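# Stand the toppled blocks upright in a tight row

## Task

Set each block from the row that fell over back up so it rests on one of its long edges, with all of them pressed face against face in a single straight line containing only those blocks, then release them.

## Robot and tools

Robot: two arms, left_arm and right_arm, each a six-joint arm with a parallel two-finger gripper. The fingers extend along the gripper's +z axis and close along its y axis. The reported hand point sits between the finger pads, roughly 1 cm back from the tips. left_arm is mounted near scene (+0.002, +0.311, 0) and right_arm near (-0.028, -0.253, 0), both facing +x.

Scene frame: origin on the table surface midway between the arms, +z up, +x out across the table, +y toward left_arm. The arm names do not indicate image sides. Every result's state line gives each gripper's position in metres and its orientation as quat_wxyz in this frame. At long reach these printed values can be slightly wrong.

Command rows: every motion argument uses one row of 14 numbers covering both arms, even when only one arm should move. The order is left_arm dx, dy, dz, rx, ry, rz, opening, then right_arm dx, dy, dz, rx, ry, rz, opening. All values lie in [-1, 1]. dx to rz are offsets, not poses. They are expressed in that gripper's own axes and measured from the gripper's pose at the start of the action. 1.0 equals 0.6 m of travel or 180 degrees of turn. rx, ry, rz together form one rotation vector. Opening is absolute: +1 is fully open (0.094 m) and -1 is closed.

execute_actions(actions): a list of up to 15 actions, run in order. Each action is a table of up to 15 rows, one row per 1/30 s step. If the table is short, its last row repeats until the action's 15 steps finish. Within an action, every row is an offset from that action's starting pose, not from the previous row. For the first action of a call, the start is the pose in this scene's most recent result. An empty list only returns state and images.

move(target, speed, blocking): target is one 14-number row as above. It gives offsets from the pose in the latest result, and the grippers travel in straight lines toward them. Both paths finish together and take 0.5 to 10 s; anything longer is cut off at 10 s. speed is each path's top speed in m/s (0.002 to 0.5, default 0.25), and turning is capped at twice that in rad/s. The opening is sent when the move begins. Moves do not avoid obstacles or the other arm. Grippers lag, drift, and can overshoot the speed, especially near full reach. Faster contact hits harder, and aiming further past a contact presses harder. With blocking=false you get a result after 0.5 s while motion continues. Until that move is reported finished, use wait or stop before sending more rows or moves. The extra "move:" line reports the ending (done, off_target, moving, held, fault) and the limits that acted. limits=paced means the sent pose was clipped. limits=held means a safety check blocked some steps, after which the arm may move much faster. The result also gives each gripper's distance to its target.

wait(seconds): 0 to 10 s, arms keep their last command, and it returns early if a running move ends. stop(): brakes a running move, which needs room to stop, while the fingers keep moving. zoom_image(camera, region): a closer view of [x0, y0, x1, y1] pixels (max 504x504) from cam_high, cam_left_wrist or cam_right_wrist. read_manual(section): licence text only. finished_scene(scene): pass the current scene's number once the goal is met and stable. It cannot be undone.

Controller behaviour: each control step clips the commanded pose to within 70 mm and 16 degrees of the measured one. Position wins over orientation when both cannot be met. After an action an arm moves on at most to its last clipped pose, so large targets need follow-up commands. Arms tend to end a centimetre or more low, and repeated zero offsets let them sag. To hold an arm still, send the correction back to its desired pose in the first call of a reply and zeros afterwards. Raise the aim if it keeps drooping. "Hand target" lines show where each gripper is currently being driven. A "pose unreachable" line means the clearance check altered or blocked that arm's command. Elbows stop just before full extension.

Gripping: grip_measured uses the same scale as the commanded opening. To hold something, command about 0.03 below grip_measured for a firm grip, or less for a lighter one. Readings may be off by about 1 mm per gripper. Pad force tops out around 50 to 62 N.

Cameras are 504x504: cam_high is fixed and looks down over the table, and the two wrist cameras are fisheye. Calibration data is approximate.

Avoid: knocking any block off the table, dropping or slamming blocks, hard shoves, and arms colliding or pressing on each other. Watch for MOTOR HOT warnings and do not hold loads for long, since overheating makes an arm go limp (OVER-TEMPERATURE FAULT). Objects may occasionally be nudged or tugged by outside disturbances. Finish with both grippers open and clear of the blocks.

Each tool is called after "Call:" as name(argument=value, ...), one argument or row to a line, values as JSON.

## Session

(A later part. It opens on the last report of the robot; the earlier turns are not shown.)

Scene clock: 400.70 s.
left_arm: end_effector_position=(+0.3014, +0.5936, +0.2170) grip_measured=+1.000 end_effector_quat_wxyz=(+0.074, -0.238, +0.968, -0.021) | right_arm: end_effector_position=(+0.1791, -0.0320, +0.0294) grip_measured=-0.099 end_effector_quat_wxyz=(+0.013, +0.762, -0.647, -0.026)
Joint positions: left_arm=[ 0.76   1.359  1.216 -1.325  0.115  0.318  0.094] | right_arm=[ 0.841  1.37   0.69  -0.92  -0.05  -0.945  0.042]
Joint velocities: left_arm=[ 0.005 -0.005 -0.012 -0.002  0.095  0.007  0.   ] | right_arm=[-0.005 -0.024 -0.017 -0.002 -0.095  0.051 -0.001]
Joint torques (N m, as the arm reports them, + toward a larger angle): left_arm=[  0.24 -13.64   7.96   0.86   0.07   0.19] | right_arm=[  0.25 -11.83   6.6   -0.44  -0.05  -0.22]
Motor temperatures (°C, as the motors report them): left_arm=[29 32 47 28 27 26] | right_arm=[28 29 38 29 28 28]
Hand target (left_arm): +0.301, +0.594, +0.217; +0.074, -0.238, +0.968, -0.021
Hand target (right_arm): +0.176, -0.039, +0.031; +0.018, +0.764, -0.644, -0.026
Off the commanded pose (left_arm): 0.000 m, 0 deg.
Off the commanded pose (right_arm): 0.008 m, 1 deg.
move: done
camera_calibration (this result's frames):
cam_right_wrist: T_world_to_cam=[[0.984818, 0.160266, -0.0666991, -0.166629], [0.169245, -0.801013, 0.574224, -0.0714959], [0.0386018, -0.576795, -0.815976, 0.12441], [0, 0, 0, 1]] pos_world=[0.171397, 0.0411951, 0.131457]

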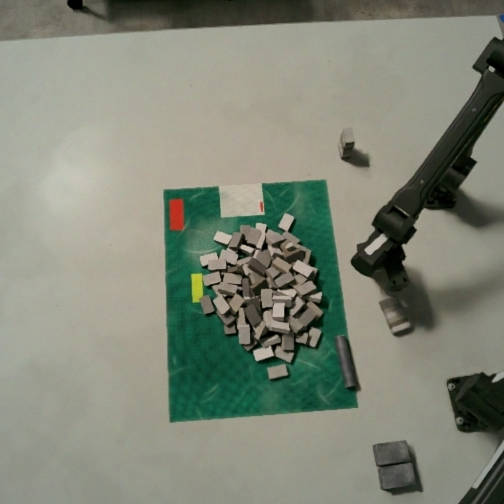

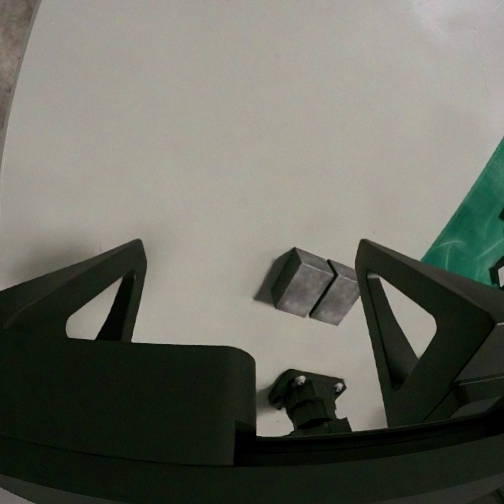

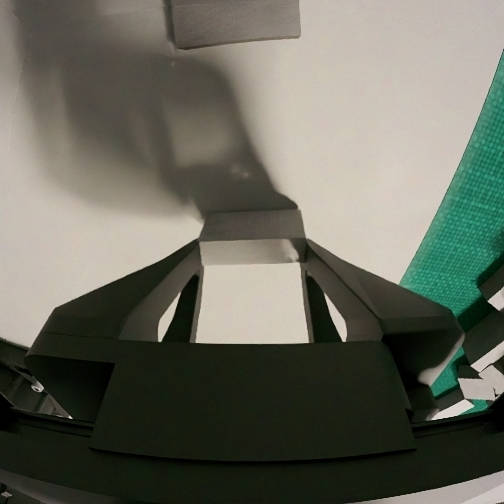

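Call:
move(
  target=[0,0,0,0,0,0,1, 0.1,0.01,0.008,0,0,0,-0.2],
  speed=0.04,
)

Call:
move(
  target=[0,0,0,0,0,0,1, 0,0,0,0,0,0,1],
)

Call:
move(
  target=[0,0,0,0,0,0,1, -0.25,-0.01,-0.02,0,0,0,1],
  speed=0.1,
)

Scene clock: 407.97 s.
left_arm: end_effector_position=(+0.3014, +0.5936, +0.2170) grip_measured=+1.000 end_effector_quat_wxyz=(+0.074, -0.238, +0.968, -0.021) | right_arm: end_effector_position=(+0.1870, -0.0847, +0.0276) grip_measured=-0.099 end_effector_quat_wxyz=(+0.008, +0.760, -0.649, -0.029)
Joint positions: left_arm=[ 0.76   1.359  1.216 -1.325  0.115  0.318  0.094] | right_arm=[ 0.683  1.292  0.612 -0.92  -0.052 -1.097  0.042]
Joint velocities: left_arm=[-0.005 -0.005 -0.027  0.022 -0.051  0.007  0.   ] | right_arm=[-0.015 -0.015 -0.017 -0.002 -0.037 -0.051  0.   ]
Joint torques (N m, as the arm reports them, + toward a larger angle): left_arm=[ -0.01 -13.72   7.96   1.03   0.06   0.16] | right_arm=[-0.1  -9.48  5.64  0.48  0.08 -0.27]
Motor temperatures (°C, as the motors report them): left_arm=[29 32 47 28 27 26] | right_arm=[28 29 38 29 28 28]
Hand target (left_arm): +0.301, +0.594, +0.217; +0.074, -0.238, +0.968, -0.021
Hand target (right_arm): +0.183, -0.092, +0.023; +0.013, +0.762, -0.647, -0.028
Off the commanded pose (left_arm): 0.000 m, 0 deg.
Off the commanded pose (right_arm): 0.009 m, 1 deg.
move: done
camera_calibration (this result's frames):
cam_right_wrist: T_world_to_cam=[[0.985943, 0.15458, -0.0634202, -0.166813], [0.163081, -0.80771, 0.566576, -0.113209], [0.0363561, -0.568954, -0.821565, 0.0934356], [0, 0, 0, 1]] pos_world=[0.179533, -0.0124938, 0.130326]

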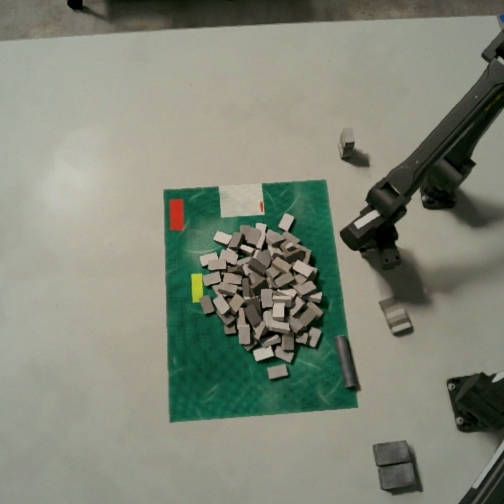

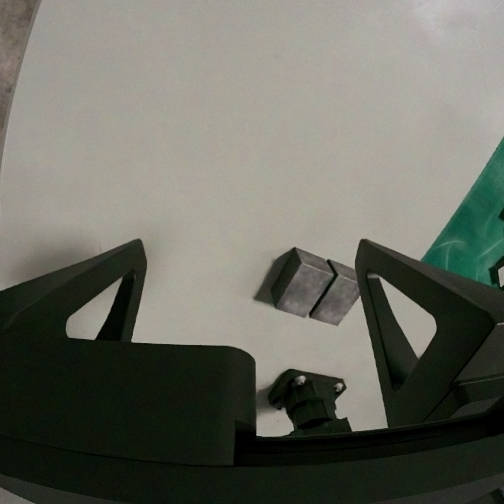

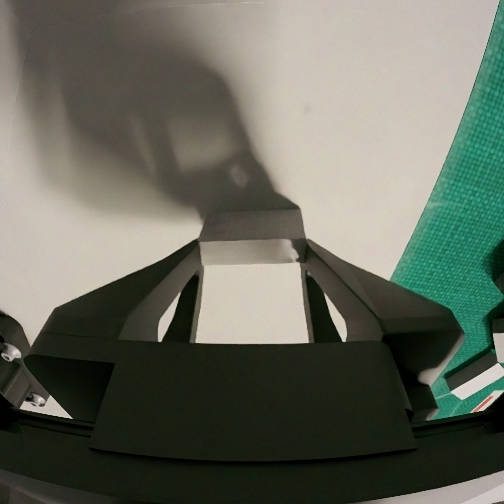

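Scene clock: 408.47 s.
left_arm: end_effector_position=(+0.3014, +0.5936, +0.2170) grip_measured=+1.000 end_effector_quat_wxyz=(+0.074, -0.238, +0.968, -0.021) | right_arm: end_effector_position=(+0.1869, -0.0846, +0.0276) grip_measured=+1.000 end_effector_quat_wxyz=(+0.008, +0.760, -0.649, -0.029)
Joint positions: left_arm=[ 0.76   1.359  1.216 -1.325  0.115  0.318  0.094] | right_arm=[ 0.683  1.292  0.612 -0.92  -0.053 -1.097  0.094]
Joint velocities: left_arm=[ 0.005 -0.005  0.007  0.002 -0.081 -0.095  0.   ] | right_arm=[-0.005 -0.015  0.002 -0.032  0.066  0.051  0.   ]
Joint torques (N m, as the arm reports them, + toward a larger angle): left_arm=[  0.35 -13.9    7.96   0.93   0.01   0.21] | right_arm=[ 0.27 -8.91  7.4   0.29 -0.04 -0.07]
Motor temperatures (°C, as the motors report them): left_arm=[29 32 47 28 27 26] | right_arm=[28 29 38 29 28 28]
Hand target (left_arm): +0.301, +0.594, +0.217; +0.074, -0.238, +0.968, -0.021
Hand target (right_arm): +0.187, -0.085, +0.028; +0.008, +0.760, -0.649, -0.029
Off the commanded pose (left_arm): 0.000 m, 0 deg.
Off the commanded pose (right_arm): 0.000 m, 0 deg.
move: done
camera_calibration (this result's frames):
cam_right_wrist: T_world_to_cam=[[0.985917, 0.154597, -0.0637694, -0.166737], [0.163318, -0.808062, 0.566006, -0.113174], [0.0359731, -0.56845, -0.821931, 0.0936287], [0, 0, 0, 1]] pos_world=[0.179504, -0.0124511, 0.13038]

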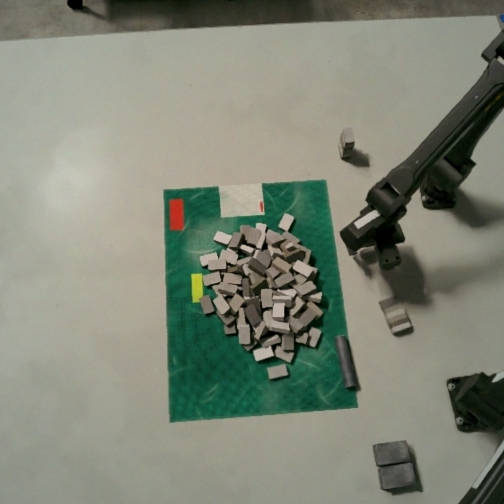

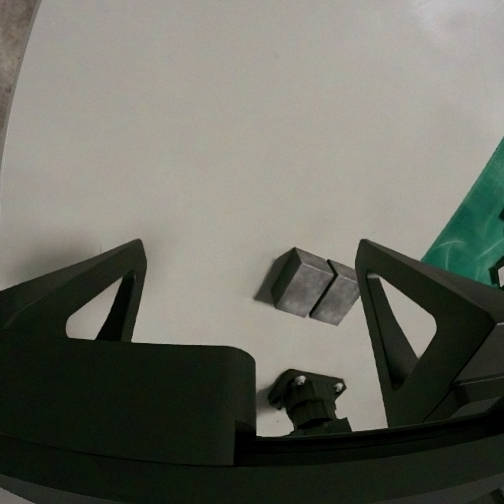

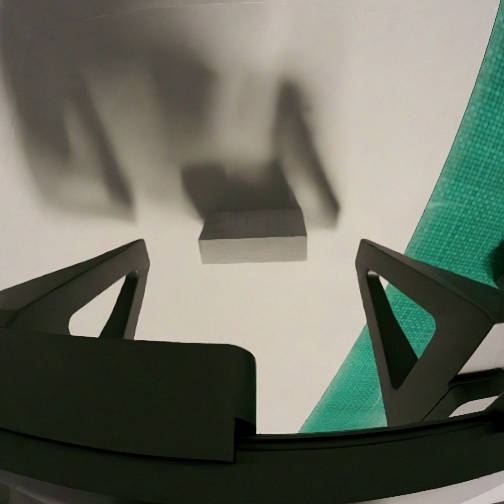

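Scene clock: 410.37 s.
left_arm: end_effector_position=(+0.3014, +0.5936, +0.2170) grip_measured=+1.000 end_effector_quat_wxyz=(+0.074, -0.238, +0.968, -0.021) | right_arm: end_effector_position=(+0.1614, +0.0506, +0.0379) grip_measured=+1.000 end_effector_quat_wxyz=(+0.011, +0.763, -0.646, -0.025)
Joint positions: left_arm=[ 0.76   1.359  1.216 -1.325  0.115  0.318  0.094] | right_arm=[ 1.039  1.485  0.838 -0.941 -0.053 -0.75   0.094]
Joint velocities: left_arm=[-0.005 -0.015  0.022 -0.002  0.022 -0.007  0.   ] | right_arm=[-0.005 -0.005 -0.007  0.012  0.037 -0.037  0.   ]
Joint torques (N m, as the arm reports them, + toward a larger angle): left_arm=[ -0.01 -13.85   7.98   0.99   0.07   0.2 ] | right_arm=[  1.39 -10.83  11.8   -0.24  -0.01   0.  ]
Motor temperatures (°C, as the motors report them): left_arm=[29 32 47 28 27 26] | right_arm=[28 29 38 29 28 28]
Hand target (left_arm): +0.301, +0.594, +0.217; +0.074, -0.238, +0.968, -0.021
Hand target (right_arm): +0.168, +0.064, +0.046; +0.006, +0.760, -0.649, -0.026
Off the commanded pose (left_arm): 0.000 m, 0 deg.
Off the commanded pose (right_arm): 0.017 m, 1 deg.
move: off_target (right_arm)
camera_calibration (this result's frames):
cam_right_wrist: T_world_to_cam=[[0.984581, 0.162824, -0.0639416, -0.162051], [0.169758, -0.801135, 0.573904, -0.00727661], [0.0422193, -0.575909, -0.816423, 0.178984], [0, 0, 0, 1]] pos_world=[0.153231, 0.123635, 0.139941]

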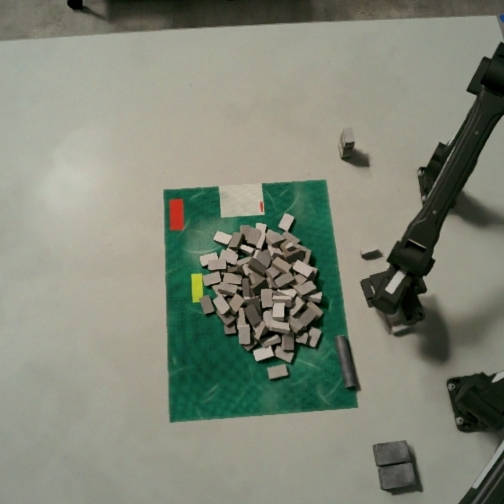

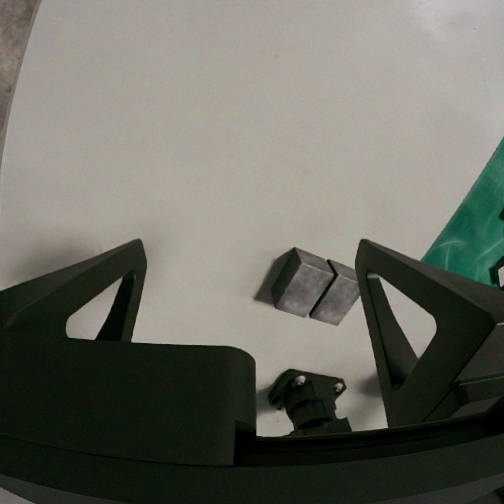

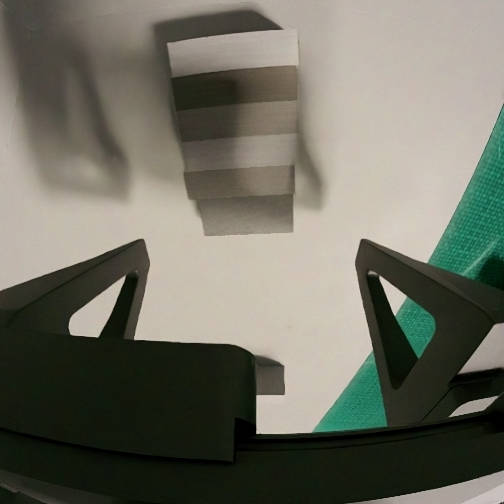

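Call:
move(
  target=[0,0,0,0,0,0,1, 0.005,0,0.045,0,0,0,1],
  speed=0.05,
)

Call:
move(
  target=[0,0,0,0,0,0,1, 0,0,0,0,0,0,-0.2],
)

Call:
move(
  target=[0,0,0,0,0,0,1, 0.06,0.005,0,0,0,0,-0.2],
  speed=0.04,
)

Scene clock: 417.10 s.
left_arm: end_effector_position=(+0.3014, +0.5936, +0.2170) grip_measured=+1.000 end_effector_quat_wxyz=(+0.074, -0.238, +0.968, -0.021) | right_arm: end_effector_position=(+0.1613, +0.0504, +0.0180) grip_measured=+1.000 end_effector_quat_wxyz=(+0.009, +0.762, -0.646, -0.026)
Joint positions: left_arm=[ 0.76   1.359  1.216 -1.325  0.115  0.318  0.094] | right_arm=[ 1.039  1.52   0.811 -0.874 -0.053 -0.747  0.094]
Joint velocities: left_arm=[-0.015 -0.005 -0.002 -0.027 -0.007  0.022  0.   ] | right_arm=[-0.005  0.015  0.002 -0.002 -0.007 -0.051  0.   ]
Joint torques (N m, as the arm reports them, + toward a larger angle): left_arm=[  0.39 -13.75   8.04   0.9    0.04   0.2 ] | right_arm=[  1.13 -11.84   6.68   1.12  -0.04  -0.12]
Motor temperatures (°C, as the motors report them): left_arm=[29 32 47 28 27 26] | right_arm=[28 29 39 29 28 28]
Hand target (left_arm): +0.301, +0.594, +0.217; +0.074, -0.238, +0.968, -0.021
Hand target (right_arm): +0.160, +0.048, +0.011; +0.012, +0.763, -0.646, -0.025
Off the commanded pose (left_arm): 0.000 m, 0 deg.
Off the commanded pose (right_arm): 0.008 m, 0 deg.
move: done
camera_calibration (this result's frames):
cam_right_wrist: T_world_to_cam=[[0.985106, 0.160804, -0.0609006, -0.163188], [0.166504, -0.803639, 0.57135, 0.00467937], [0.0429333, -0.57298, -0.818444, 0.162418], [0, 0, 0, 1]] pos_world=[0.153006, 0.123064, 0.120318]

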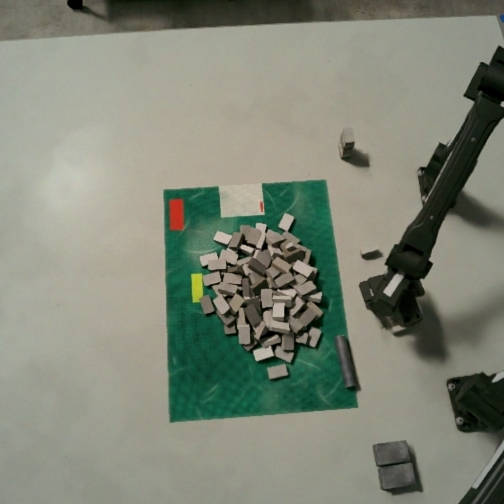

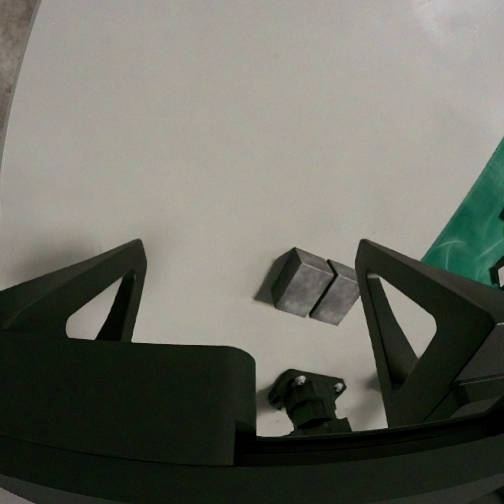

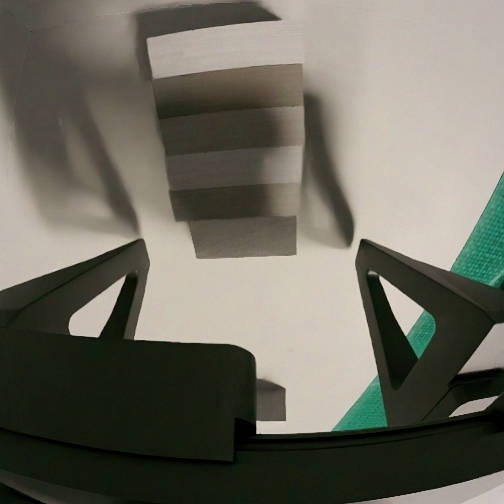

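Scene clock: 417.60 s.
left_arm: end_effector_position=(+0.3014, +0.5936, +0.2170) grip_measured=+1.000 end_effector_quat_wxyz=(+0.074, -0.238, +0.968, -0.021) | right_arm: end_effector_position=(+0.1613, +0.0504, +0.0180) grip_measured=-0.131 end_effector_quat_wxyz=(+0.009, +0.762, -0.647, -0.026)
Joint positions: left_arm=[ 0.76   1.359  1.216 -1.325  0.115  0.318  0.094] | right_arm=[ 1.039  1.52   0.811 -0.874 -0.053 -0.747  0.041]
Joint velocities: left_arm=[ 0.005 -0.024 -0.007 -0.012 -0.022  0.081  0.   ] | right_arm=[-0.005 -0.005 -0.017 -0.002  0.037 -0.037  0.001]
Joint torques (N m, as the arm reports them, + toward a larger angle): left_arm=[  0.08 -13.75   7.96   0.8    0.06   0.18] | right_arm=[  1.35 -13.66   7.58   0.44  -0.09  -0.13]
Motor temperatures (°C, as the motors report them): left_arm=[29 32 47 28 27 26] | right_arm=[28 29 39 29 28 28]
Hand target (left_arm): +0.301, +0.594, +0.217; +0.074, -0.238, +0.968, -0.021
Hand target (right_arm): +0.161, +0.050, +0.018; +0.009, +0.762, -0.647, -0.026
Off the commanded pose (left_arm): 0.000 m, 0 deg.
Off the commanded pose (right_arm): 0.000 m, 0 deg.
move: done
camera_calibration (this result's frames):
cam_right_wrist: T_world_to_cam=[[0.985185, 0.160419, -0.0606308, -0.163235], [0.166024, -0.803571, 0.571586, 0.00471304], [0.0429723, -0.573184, -0.818299, 0.162393], [0, 0, 0, 1]] pos_world=[0.153056, 0.123055, 0.120295]

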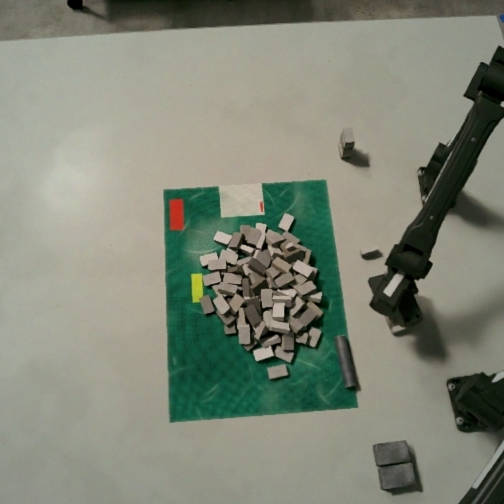

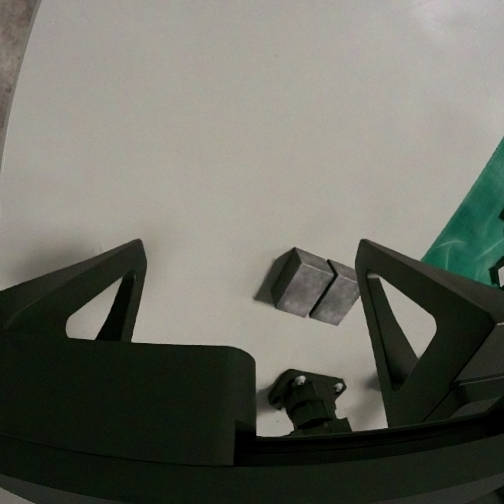

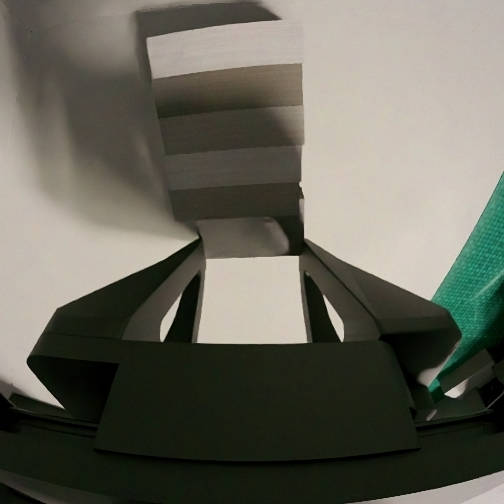

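Scene clock: 418.80 s.
left_arm: end_effector_position=(+0.3014, +0.5936, +0.2170) grip_measured=+1.000 end_effector_quat_wxyz=(+0.074, -0.238, +0.968, -0.021) | right_arm: end_effector_position=(+0.1646, +0.0193, +0.0179) grip_measured=-0.131 end_effector_quat_wxyz=(+0.012, +0.761, -0.648, -0.026)
Joint positions: left_arm=[ 0.76   1.359  1.216 -1.325  0.115  0.318  0.094] | right_arm=[ 0.979  1.467  0.75  -0.874 -0.053 -0.803  0.041]
Joint velocities: left_arm=[ 0.005 -0.005  0.017  0.022 -0.037 -0.007  0.   ] | right_arm=[-0.015 -0.005 -0.002  0.007 -0.081 -0.007  0.001]
Joint torques (N m, as the arm reports them, + toward a larger angle): left_arm=[ -0.18 -13.75   7.96   0.95   0.03   0.17] | right_arm=[  0.06 -13.27   6.     0.75  -0.04  -0.24]
Motor temperatures (°C, as the motors report them): left_arm=[29 32 47 28 27 26] | right_arm=[28 29 39 29 28 28]
Hand target (left_arm): +0.301, +0.594, +0.217; +0.074, -0.238, +0.968, -0.021
Hand target (right_arm): +0.165, +0.014, +0.017; +0.010, +0.762, -0.647, -0.026
Off the commanded pose (left_arm): 0.000 m, 0 deg.
Off the commanded pose (right_arm): 0.005 m, 0 deg.
move: done
camera_calibration (this result's frames):
cam_right_wrist: T_world_to_cam=[[0.98553, 0.156746, -0.0645121, -0.161395], [0.16515, -0.802264, 0.573671, -0.0206465], [0.0381646, -0.576024, -0.816541, 0.14514], [0, 0, 0, 1]] pos_world=[0.15693, 0.0923383, 0.119945]

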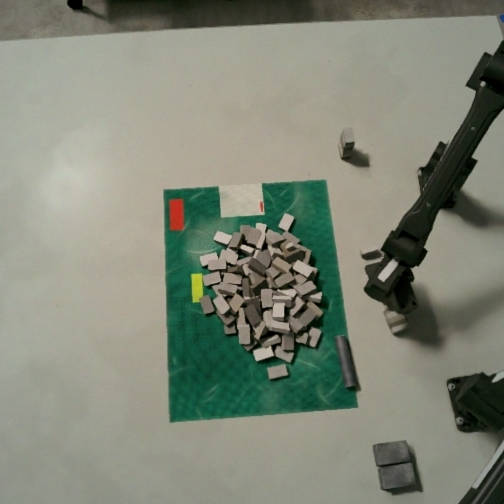

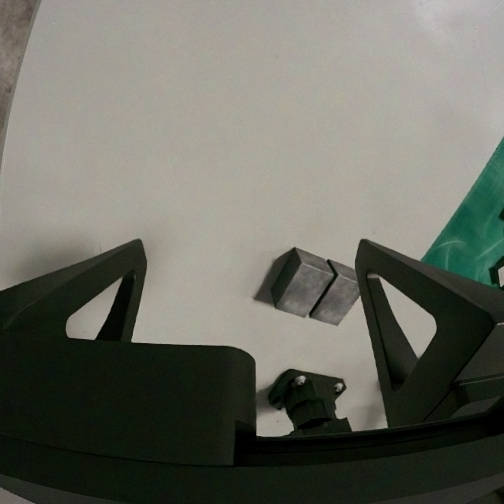

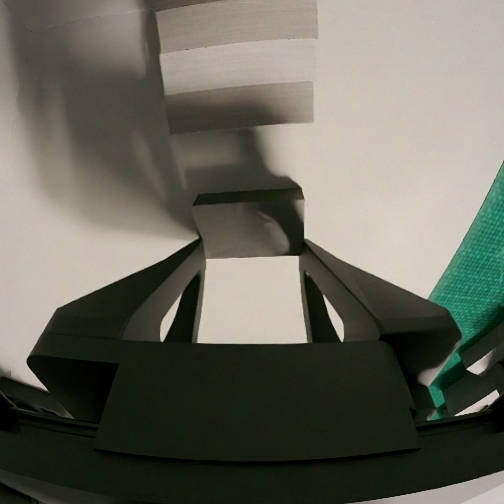

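Call:
move(
  target=[0,0,0,0,0,0,1, 0,0,0,0,0,0,1],
)

Call:
move(
  target=[0,0,0,0,0,0,1, -0.03,0,-0.03,0,-0.29,0,1],
  speed=0.15,
)

Scene clock: 424.73 s.
left_arm: end_effector_position=(+0.3014, +0.5936, +0.2170) grip_measured=+1.000 end_effector_quat_wxyz=(+0.074, -0.238, +0.968, -0.021) | right_arm: end_effector_position=(+0.1646, +0.0193, +0.0179) grip_measured=+1.000 end_effector_quat_wxyz=(+0.011, +0.762, -0.648, -0.026)
Joint positions: left_arm=[ 0.76   1.359  1.216 -1.325  0.115  0.318  0.094] | right_arm=[ 0.979  1.467  0.75  -0.874 -0.053 -0.804  0.094]
Joint velocities: left_arm=[-0.005 -0.005  0.012 -0.007  0.051  0.007  0.   ] | right_arm=[-0.005 -0.005 -0.027  0.022 -0.022 -0.022  0.   ]
Joint torques (N m, as the arm reports them, + toward a larger angle): left_arm=[  0.48 -13.64   8.05   1.03   0.06   0.21] | right_arm=[  0.86 -11.74   7.42   0.37  -0.04  -0.14]
Motor temperatures (°C, as the motors report them): left_arm=[29 32 47 28 27 26] | right_arm=[28 29 38 29 28 28]
Hand target (left_arm): +0.301, +0.594, +0.217; +0.074, -0.238, +0.968, -0.021
Hand target (right_arm): +0.165, +0.019, +0.018; +0.012, +0.761, -0.648, -0.026
Off the commanded pose (left_arm): 0.000 m, 0 deg.
Off the commanded pose (right_arm): 0.000 m, 0 deg.
move: done
camera_calibration (this result's frames):
cam_right_wrist: T_world_to_cam=[[0.985351, 0.157876, -0.0644844, -0.161388], [0.166056, -0.80211, 0.573624, -0.0207977], [0.0388376, -0.575929, -0.816577, 0.145028], [0, 0, 0, 1]] pos_world=[0.156845, 0.0923232, 0.11995]

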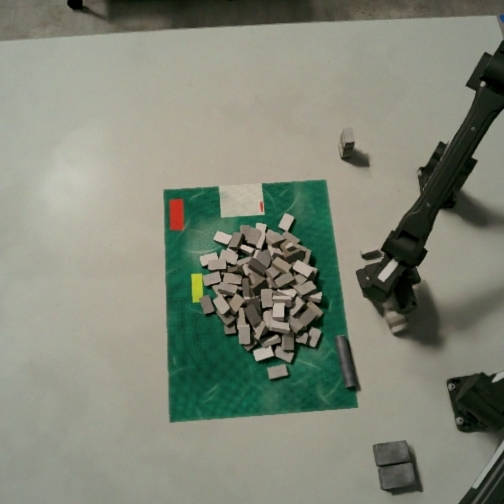

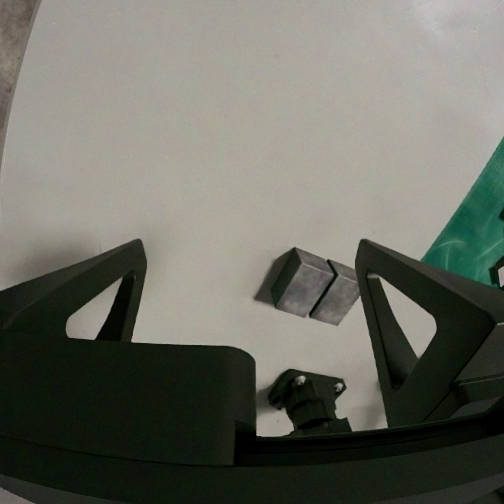

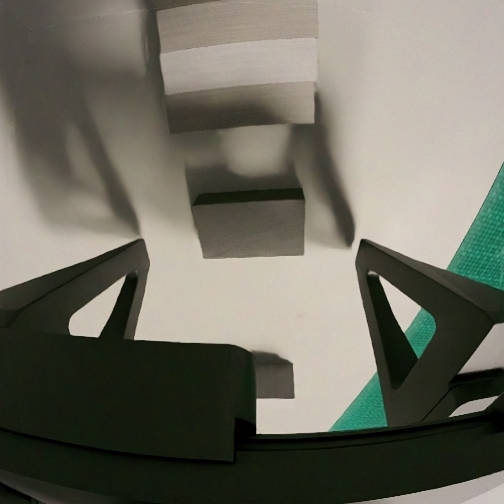

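Scene clock: 428.07 s.
left_arm: end_effector_position=(+0.3014, +0.5936, +0.2170) grip_measured=+1.000 end_effector_quat_wxyz=(+0.074, -0.238, +0.968, -0.021) | right_arm: end_effector_position=(+0.1632, +0.0402, +0.0392) grip_measured=+1.000 end_effector_quat_wxyz=(-0.271, +0.676, -0.582, -0.362)
Joint positions: left_arm=[ 0.76   1.359  1.216 -1.325  0.115  0.318  0.094] | right_arm=[ 0.671  1.369  0.426 -0.137 -0.837 -0.877  0.094]
Joint velocities: left_arm=[-0.024  0.005  0.007 -0.007  0.022 -0.022  0.   ] | right_arm=[-0.015 -0.005 -0.017  0.022 -0.022  0.139  0.   ]
Joint torques (N m, as the arm reports them, + toward a larger angle): left_arm=[  0.09 -13.65   7.98   0.88   0.03   0.2 ] | right_arm=[ 0.09 -7.83  5.33  2.12 -0.45  0.05]
Motor temperatures (°C, as the motors report them): left_arm=[29 32 47 28 27 26] | right_arm=[28 29 38 29 28 28]
Hand target (left_arm): +0.301, +0.594, +0.217; +0.074, -0.238, +0.968, -0.021
Hand target (right_arm): +0.163, +0.037, +0.035; -0.270, +0.669, -0.589, -0.364
Off the commanded pose (left_arm): 0.000 m, 0 deg.
Off the commanded pose (right_arm): 0.004 m, 1 deg.
move: done
camera_calibration (this result's frames):
cam_right_wrist: T_world_to_cam=[[0.980628, 0.184146, -0.0667737, -0.162128], [0.15676, -0.942184, -0.296169, 0.0251759], [-0.117451, 0.279965, -0.952799, 0.170961], [0, 0, 0, 1]] pos_world=[0.17512, 0.00571253, 0.159522]

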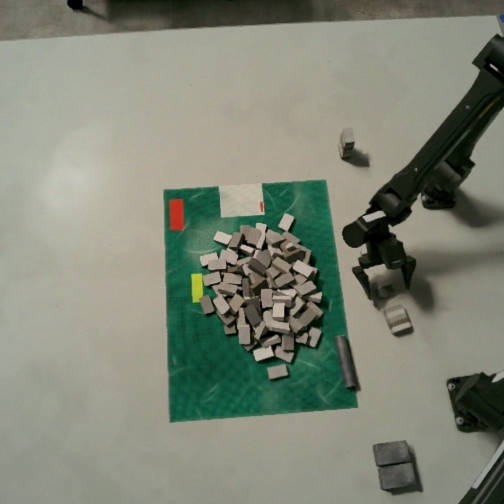

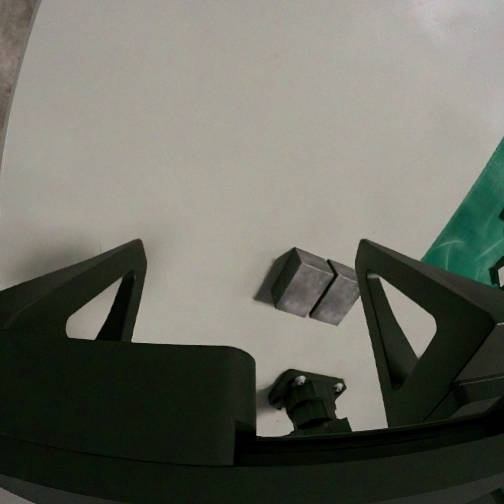

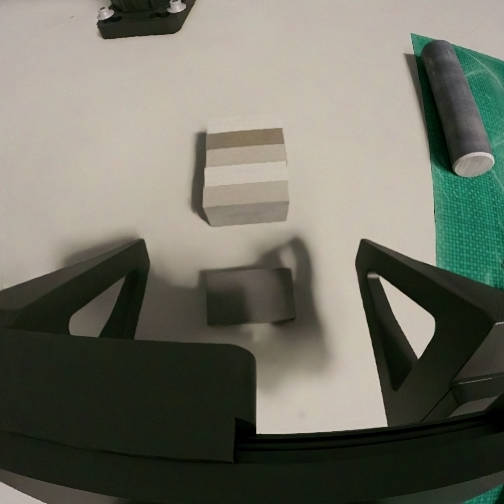

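Call:
move(
  target=[0,0,0,0,0,0,1, 0.051,0,0.012,0,0,0,1],
  speed=0.05,
)

Scene clock: 439.70 s.
left_arm: end_effector_position=(+0.3014, +0.5936, +0.2170) grip_measured=+1.000 end_effector_quat_wxyz=(+0.074, -0.238, +0.968, -0.021) | right_arm: end_effector_position=(+0.1643, +0.0309, +0.0134) grip_measured=+1.000 end_effector_quat_wxyz=(-0.265, +0.674, -0.585, -0.364)
Joint positions: left_arm=[ 0.76   1.359  1.216 -1.325  0.115  0.318  0.094] | right_arm=[ 0.64   1.461  0.407 -0.068 -0.852 -0.917  0.094]
Joint velocities: left_arm=[ 0.005  0.005 -0.012 -0.012 -0.051 -0.066  0.   ] | right_arm=[-0.005 -0.005 -0.002  0.007 -0.022  0.022  0.   ]
Joint torques (N m, as the arm reports them, + toward a larger angle): left_arm=[  0.12 -13.68   7.86   0.88   0.05   0.17] | right_arm=[ 0.08 -8.76  4.45  2.12 -0.51 -0.27]
Motor temperatures (°C, as the motors report them): left_arm=[29 32 47 28 27 26] | right_arm=[28 28 37 29 28 28]
Hand target (left_arm): +0.301, +0.594, +0.217; +0.074, -0.238, +0.968, -0.021
Hand target (right_arm): +0.164, +0.028, +0.010; -0.270, +0.676, -0.582, -0.363
Off the commanded pose (left_arm): 0.000 m, 0 deg.
Off the commanded pose (right_arm): 0.004 m, 1 deg.
move: done
camera_calibration (this result's frames):
cam_right_wrist: T_world_to_cam=[[0.979845, 0.18345, -0.0790519, -0.16291], [0.153155, -0.943986, -0.29229, 0.00929075], [-0.128245, 0.274292, -0.953057, 0.151073], [0, 0, 0, 1]] pos_world=[0.177578, -0.00278196, 0.133819]

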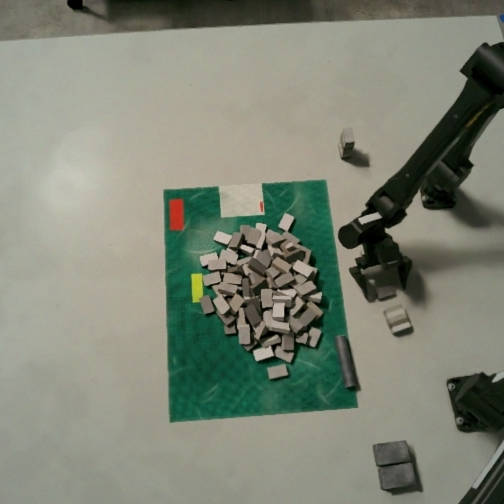

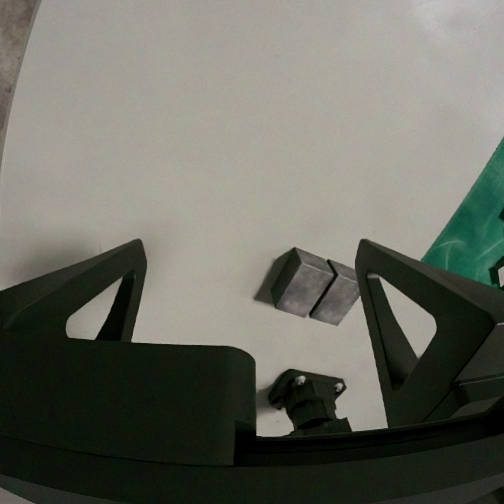

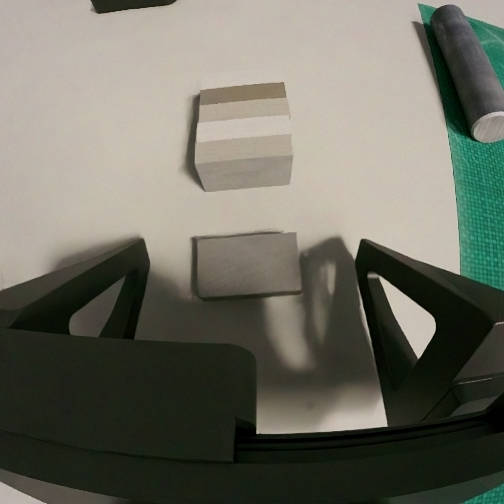

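Call:
move(
  target=[0,0,0,0,0,0,1, 0,0,0,0,0,0,-0.22],
)

Call:
move(
  target=[0,0,0,0,0,0,1, -0.055,0,-0.122,0,0,0,-0.22],
  speed=0.1,
)

Call:
move(
  target=[0,0,0,0,0,0,1, 0,0,0,0,0.5,0,-0.22],
)

Scene clock: 444.90 s.
left_arm: end_effector_position=(+0.3014, +0.5936, +0.2170) grip_measured=+1.000 end_effector_quat_wxyz=(+0.074, -0.238, +0.968, -0.021) | right_arm: end_effector_position=(+0.1643, +0.0310, +0.0135) grip_measured=-0.090 end_effector_quat_wxyz=(-0.266, +0.675, -0.584, -0.364)
Joint positions: left_arm=[ 0.76   1.359  1.216 -1.325  0.115  0.318  0.094] | right_arm=[ 0.64   1.461  0.407 -0.067 -0.852 -0.919  0.043]
Joint velocities: left_arm=[-0.005 -0.024 -0.002  0.007 -0.139 -0.022  0.   ] | right_arm=[-0.005  0.005 -0.012  0.007  0.007 -0.007  0.   ]
Joint torques (N m, as the arm reports them, + toward a larger angle): left_arm=[  0.24 -13.77   8.03   0.95   0.06   0.19] | right_arm=[ 0.93 -8.24  5.46  1.1  -0.47 -0.13]
Motor temperatures (°C, as the motors report them): left_arm=[29 32 47 28 27 26] | right_arm=[28 28 36 29 28 28]
Hand target (left_arm): +0.301, +0.594, +0.217; +0.074, -0.238, +0.968, -0.021
Hand target (right_arm): +0.164, +0.031, +0.013; -0.265, +0.674, -0.585, -0.364
Off the commanded pose (left_arm): 0.000 m, 0 deg.
Off the commanded pose (right_arm): 0.000 m, 0 deg.
move: done
camera_calibration (this result's frames):
cam_right_wrist: T_world_to_cam=[[0.979733, 0.184787, -0.0773074, -0.162973], [0.154854, -0.94354, -0.292836, 0.00908184], [-0.127055, 0.27493, -0.953032, 0.150915], [0, 0, 0, 1]] pos_world=[0.177438, -0.00280652, 0.133887]

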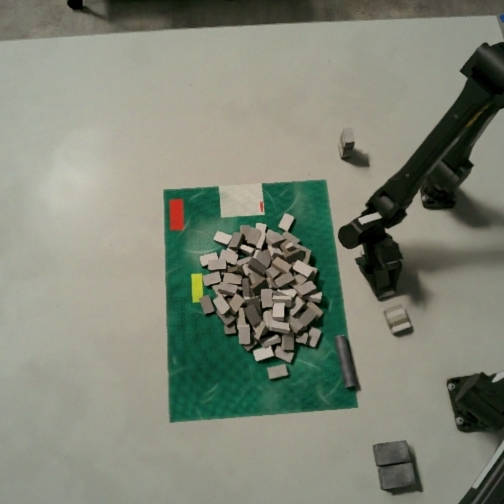

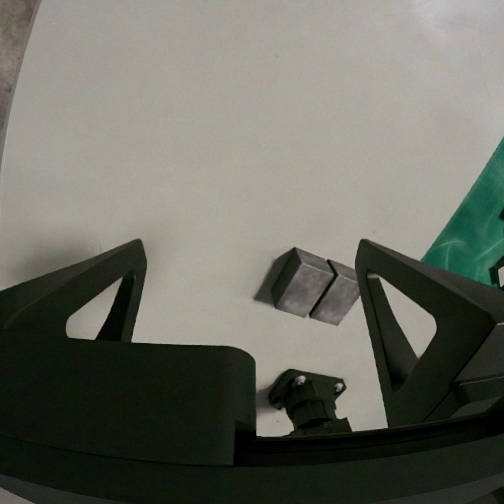

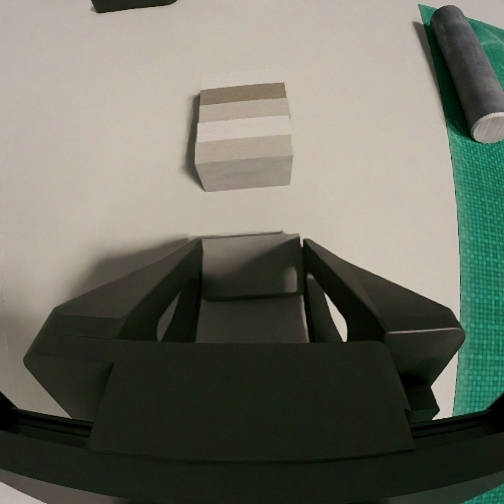

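Scene clock: 446.17 s.
left_arm: end_effector_position=(+0.3014, +0.5936, +0.2170) grip_measured=+1.000 end_effector_quat_wxyz=(+0.074, -0.238, +0.968, -0.021) | right_arm: end_effector_position=(+0.1570, -0.0153, +0.0678) grip_measured=-0.090 end_effector_quat_wxyz=(-0.246, +0.669, -0.594, -0.372)
Joint positions: left_arm=[ 0.76   1.359  1.216 -1.325  0.115  0.318  0.094] | right_arm=[ 0.497  1.211  0.442 -0.562 -0.902 -1.127  0.043]
Joint velocities: left_arm=[-0.015 -0.005 -0.007  0.017  0.037  0.051  0.   ] | right_arm=[-0.005 -0.005  0.012 -0.012  0.022 -0.022  0.   ]
Joint torques (N m, as the arm reports them, + toward a larger angle): left_arm=[  0.08 -13.5    8.     0.9    0.06   0.19] | right_arm=[ 0.58 -8.42 11.77  0.07 -0.73 -0.23]
Motor temperatures (°C, as the motors report them): left_arm=[29 32 48 28 27 26] | right_arm=[28 28 37 29 29 28]
Hand target (left_arm): +0.301, +0.594, +0.217; +0.074, -0.238, +0.968, -0.021
Hand target (right_arm): +0.174, -0.009, +0.085; -0.266, +0.675, -0.584, -0.365
Off the commanded pose (left_arm): 0.000 m, 0 deg.
Off the commanded pose (right_arm): 0.026 m, 3 deg.
move: off_target (right_arm)
camera_calibration (this result's frames):
cam_right_wrist: T_world_to_cam=[[0.975614, 0.181184, -0.123893, -0.139302], [0.141158, -0.950161, -0.277972, -0.0164994], [-0.168083, 0.253705, -0.952566, 0.220561], [0, 0, 0, 1]] pos_world=[0.175307, -0.0463952, 0.188254]

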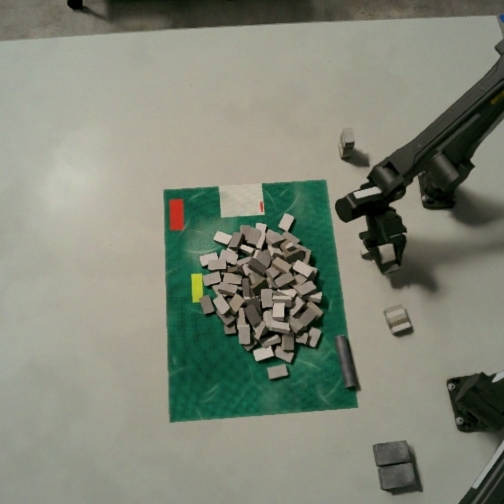

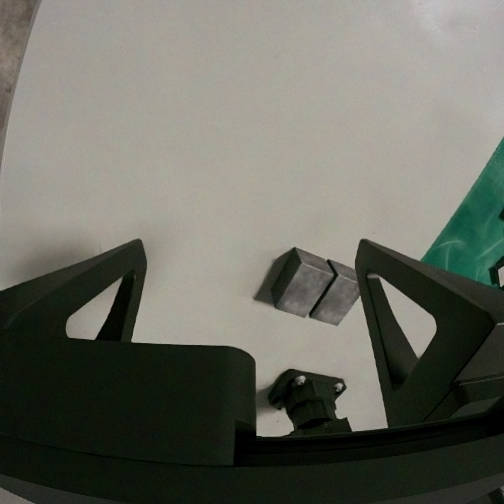

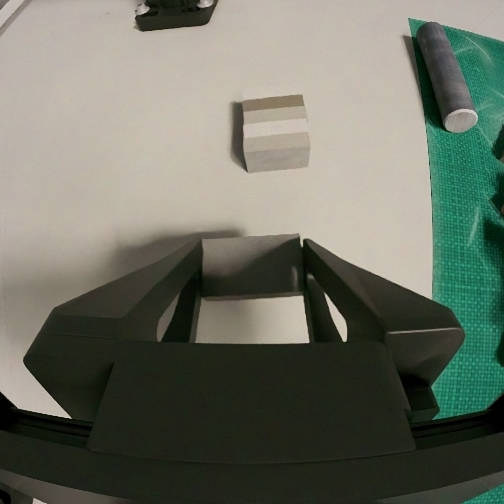

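Scene clock: 449.77 s.
left_arm: end_effector_position=(+0.3014, +0.5936, +0.2170) grip_measured=+1.000 end_effector_quat_wxyz=(+0.074, -0.238, +0.968, -0.021) | right_arm: end_effector_position=(+0.1515, -0.0272, +0.0618) grip_measured=-0.090 end_effector_quat_wxyz=(+0.244, +0.737, -0.591, +0.218)
Joint positions: left_arm=[ 0.76   1.359  1.216 -1.325  0.115  0.318  0.094] | right_arm=[ 1.14   1.657  0.964 -1.473  0.321 -0.601  0.043]
Joint velocities: left_arm=[ 0.005 -0.015 -0.012 -0.012  0.051 -0.037  0.   ] | right_arm=[ 0.015 -0.005  0.012 -0.002 -0.007 -0.007 -0.001]
Joint torques (N m, as the arm reports them, + toward a larger angle): left_arm=[  0.43 -13.89   8.03   0.85   0.04   0.2 ] | right_arm=[  1.78 -13.08  10.51  -1.74   0.31   0.04]
Motor temperatures (°C, as the motors report them): left_arm=[29 32 48 28 27 26] | right_arm=[28 28 38 29 28 28]
Hand target (left_arm): +0.301, +0.594, +0.217; +0.074, -0.238, +0.968, -0.021
Hand target (right_arm): +0.157, -0.015, +0.070; +0.237, +0.735, -0.595, +0.222
Off the commanded pose (left_arm): 0.000 m, 0 deg.
Off the commanded pose (right_arm): 0.014 m, 1 deg.
move: off_target (right_arm)
camera_calibration (this result's frames):
cam_right_wrist: T_world_to_cam=[[0.979139, 0.171063, -0.109658, -0.134276], [0.150428, -0.247453, 0.957151, -0.0873765], [0.136598, -0.953679, -0.268023, 0.095653], [0, 0, 0, 1]] pos_world=[0.131553, 0.0925704, 0.0945452]

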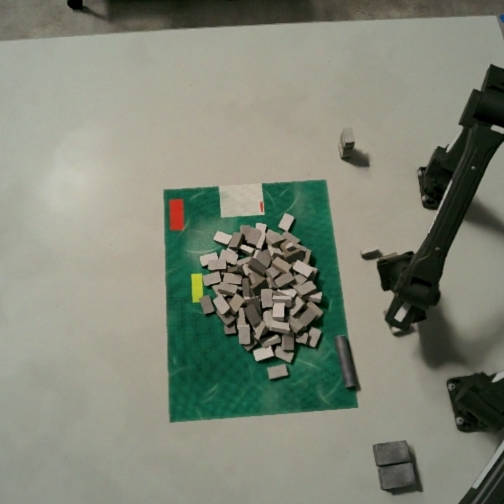

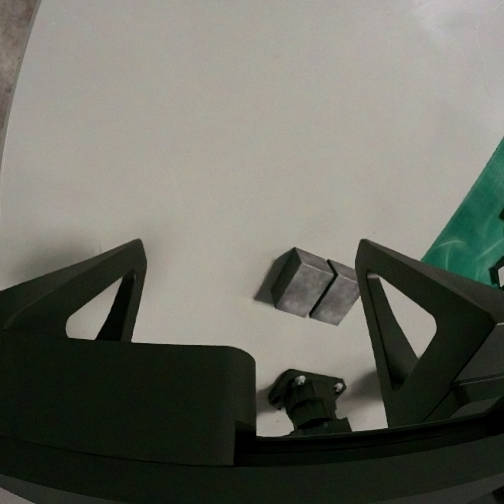

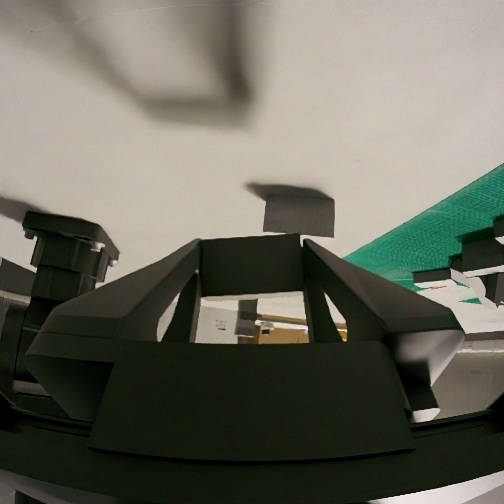

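Call:
move(
  target=[0,0,0,0,0,0,1, -0.044,-0.047,0.05,0.016,-0.005,0.012,-0.22],
  speed=0.05,
)

Scene clock: 456.63 s.
left_arm: end_effector_position=(+0.3014, +0.5936, +0.2170) grip_measured=+1.000 end_effector_quat_wxyz=(+0.074, -0.238, +0.968, -0.021) | right_arm: end_effector_position=(+0.1731, -0.0150, +0.0254) grip_measured=-0.089 end_effector_quat_wxyz=(+0.211, +0.734, -0.603, +0.230)
Joint positions: left_arm=[ 0.76   1.359  1.216 -1.325  0.115  0.318  0.094] | right_arm=[ 1.118  1.734  0.964 -1.334  0.364 -0.598  0.043]
Joint velocities: left_arm=[-0.005 -0.005 -0.002 -0.012 -0.051  0.022  0.   ] | right_arm=[-0.015 -0.005 -0.002  0.002  0.007 -0.007  0.   ]
Joint torques (N m, as the arm reports them, + toward a larger angle): left_arm=[  0.04 -13.64   8.09   1.02   0.04   0.16] | right_arm=[  0.27 -13.85   4.9   -0.02   0.35  -0.19]
Motor temperatures (°C, as the motors report them): left_arm=[29 32 48 28 27 26] | right_arm=[28 29 38 29 28 28]
Hand target (left_arm): +0.301, +0.594, +0.217; +0.074, -0.238, +0.968, -0.021
Hand target (right_arm): +0.174, -0.020, +0.019; +0.216, +0.733, -0.602, +0.231
Off the commanded pose (left_arm): 0.000 m, 0 deg.
Off the commanded pose (right_arm): 0.008 m, 1 deg.
move: done
camera_calibration (this result's frames):
cam_right_wrist: T_world_to_cam=[[0.984047, 0.172955, -0.0416886, -0.163999], [0.0902189, -0.283164, 0.954819, -0.0428139], [0.153336, -0.943348, -0.29425, 0.0925443], [0, 0, 0, 1]] pos_world=[0.151055, 0.103543, 0.0612738]

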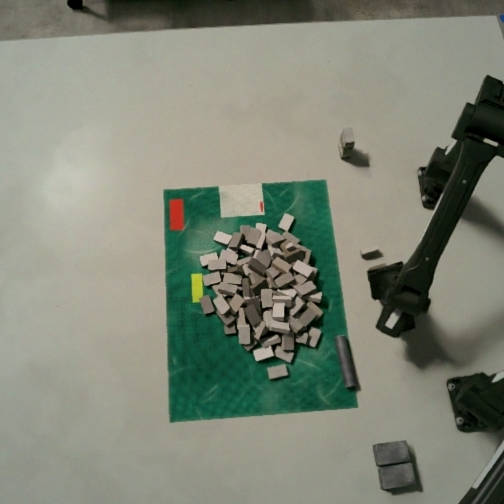

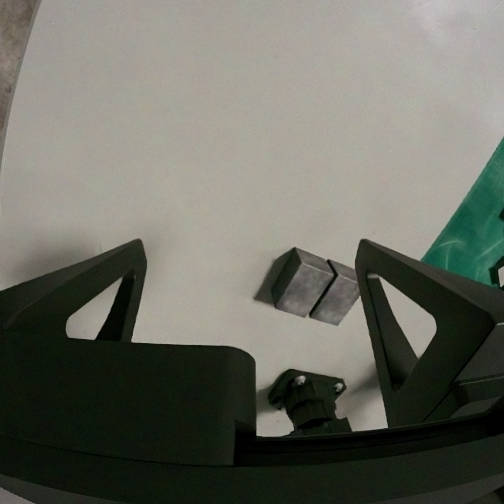

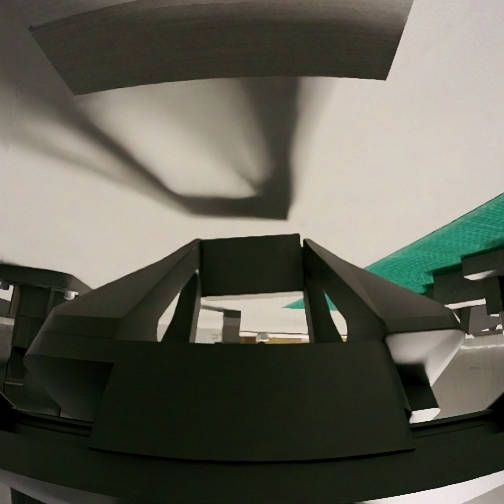

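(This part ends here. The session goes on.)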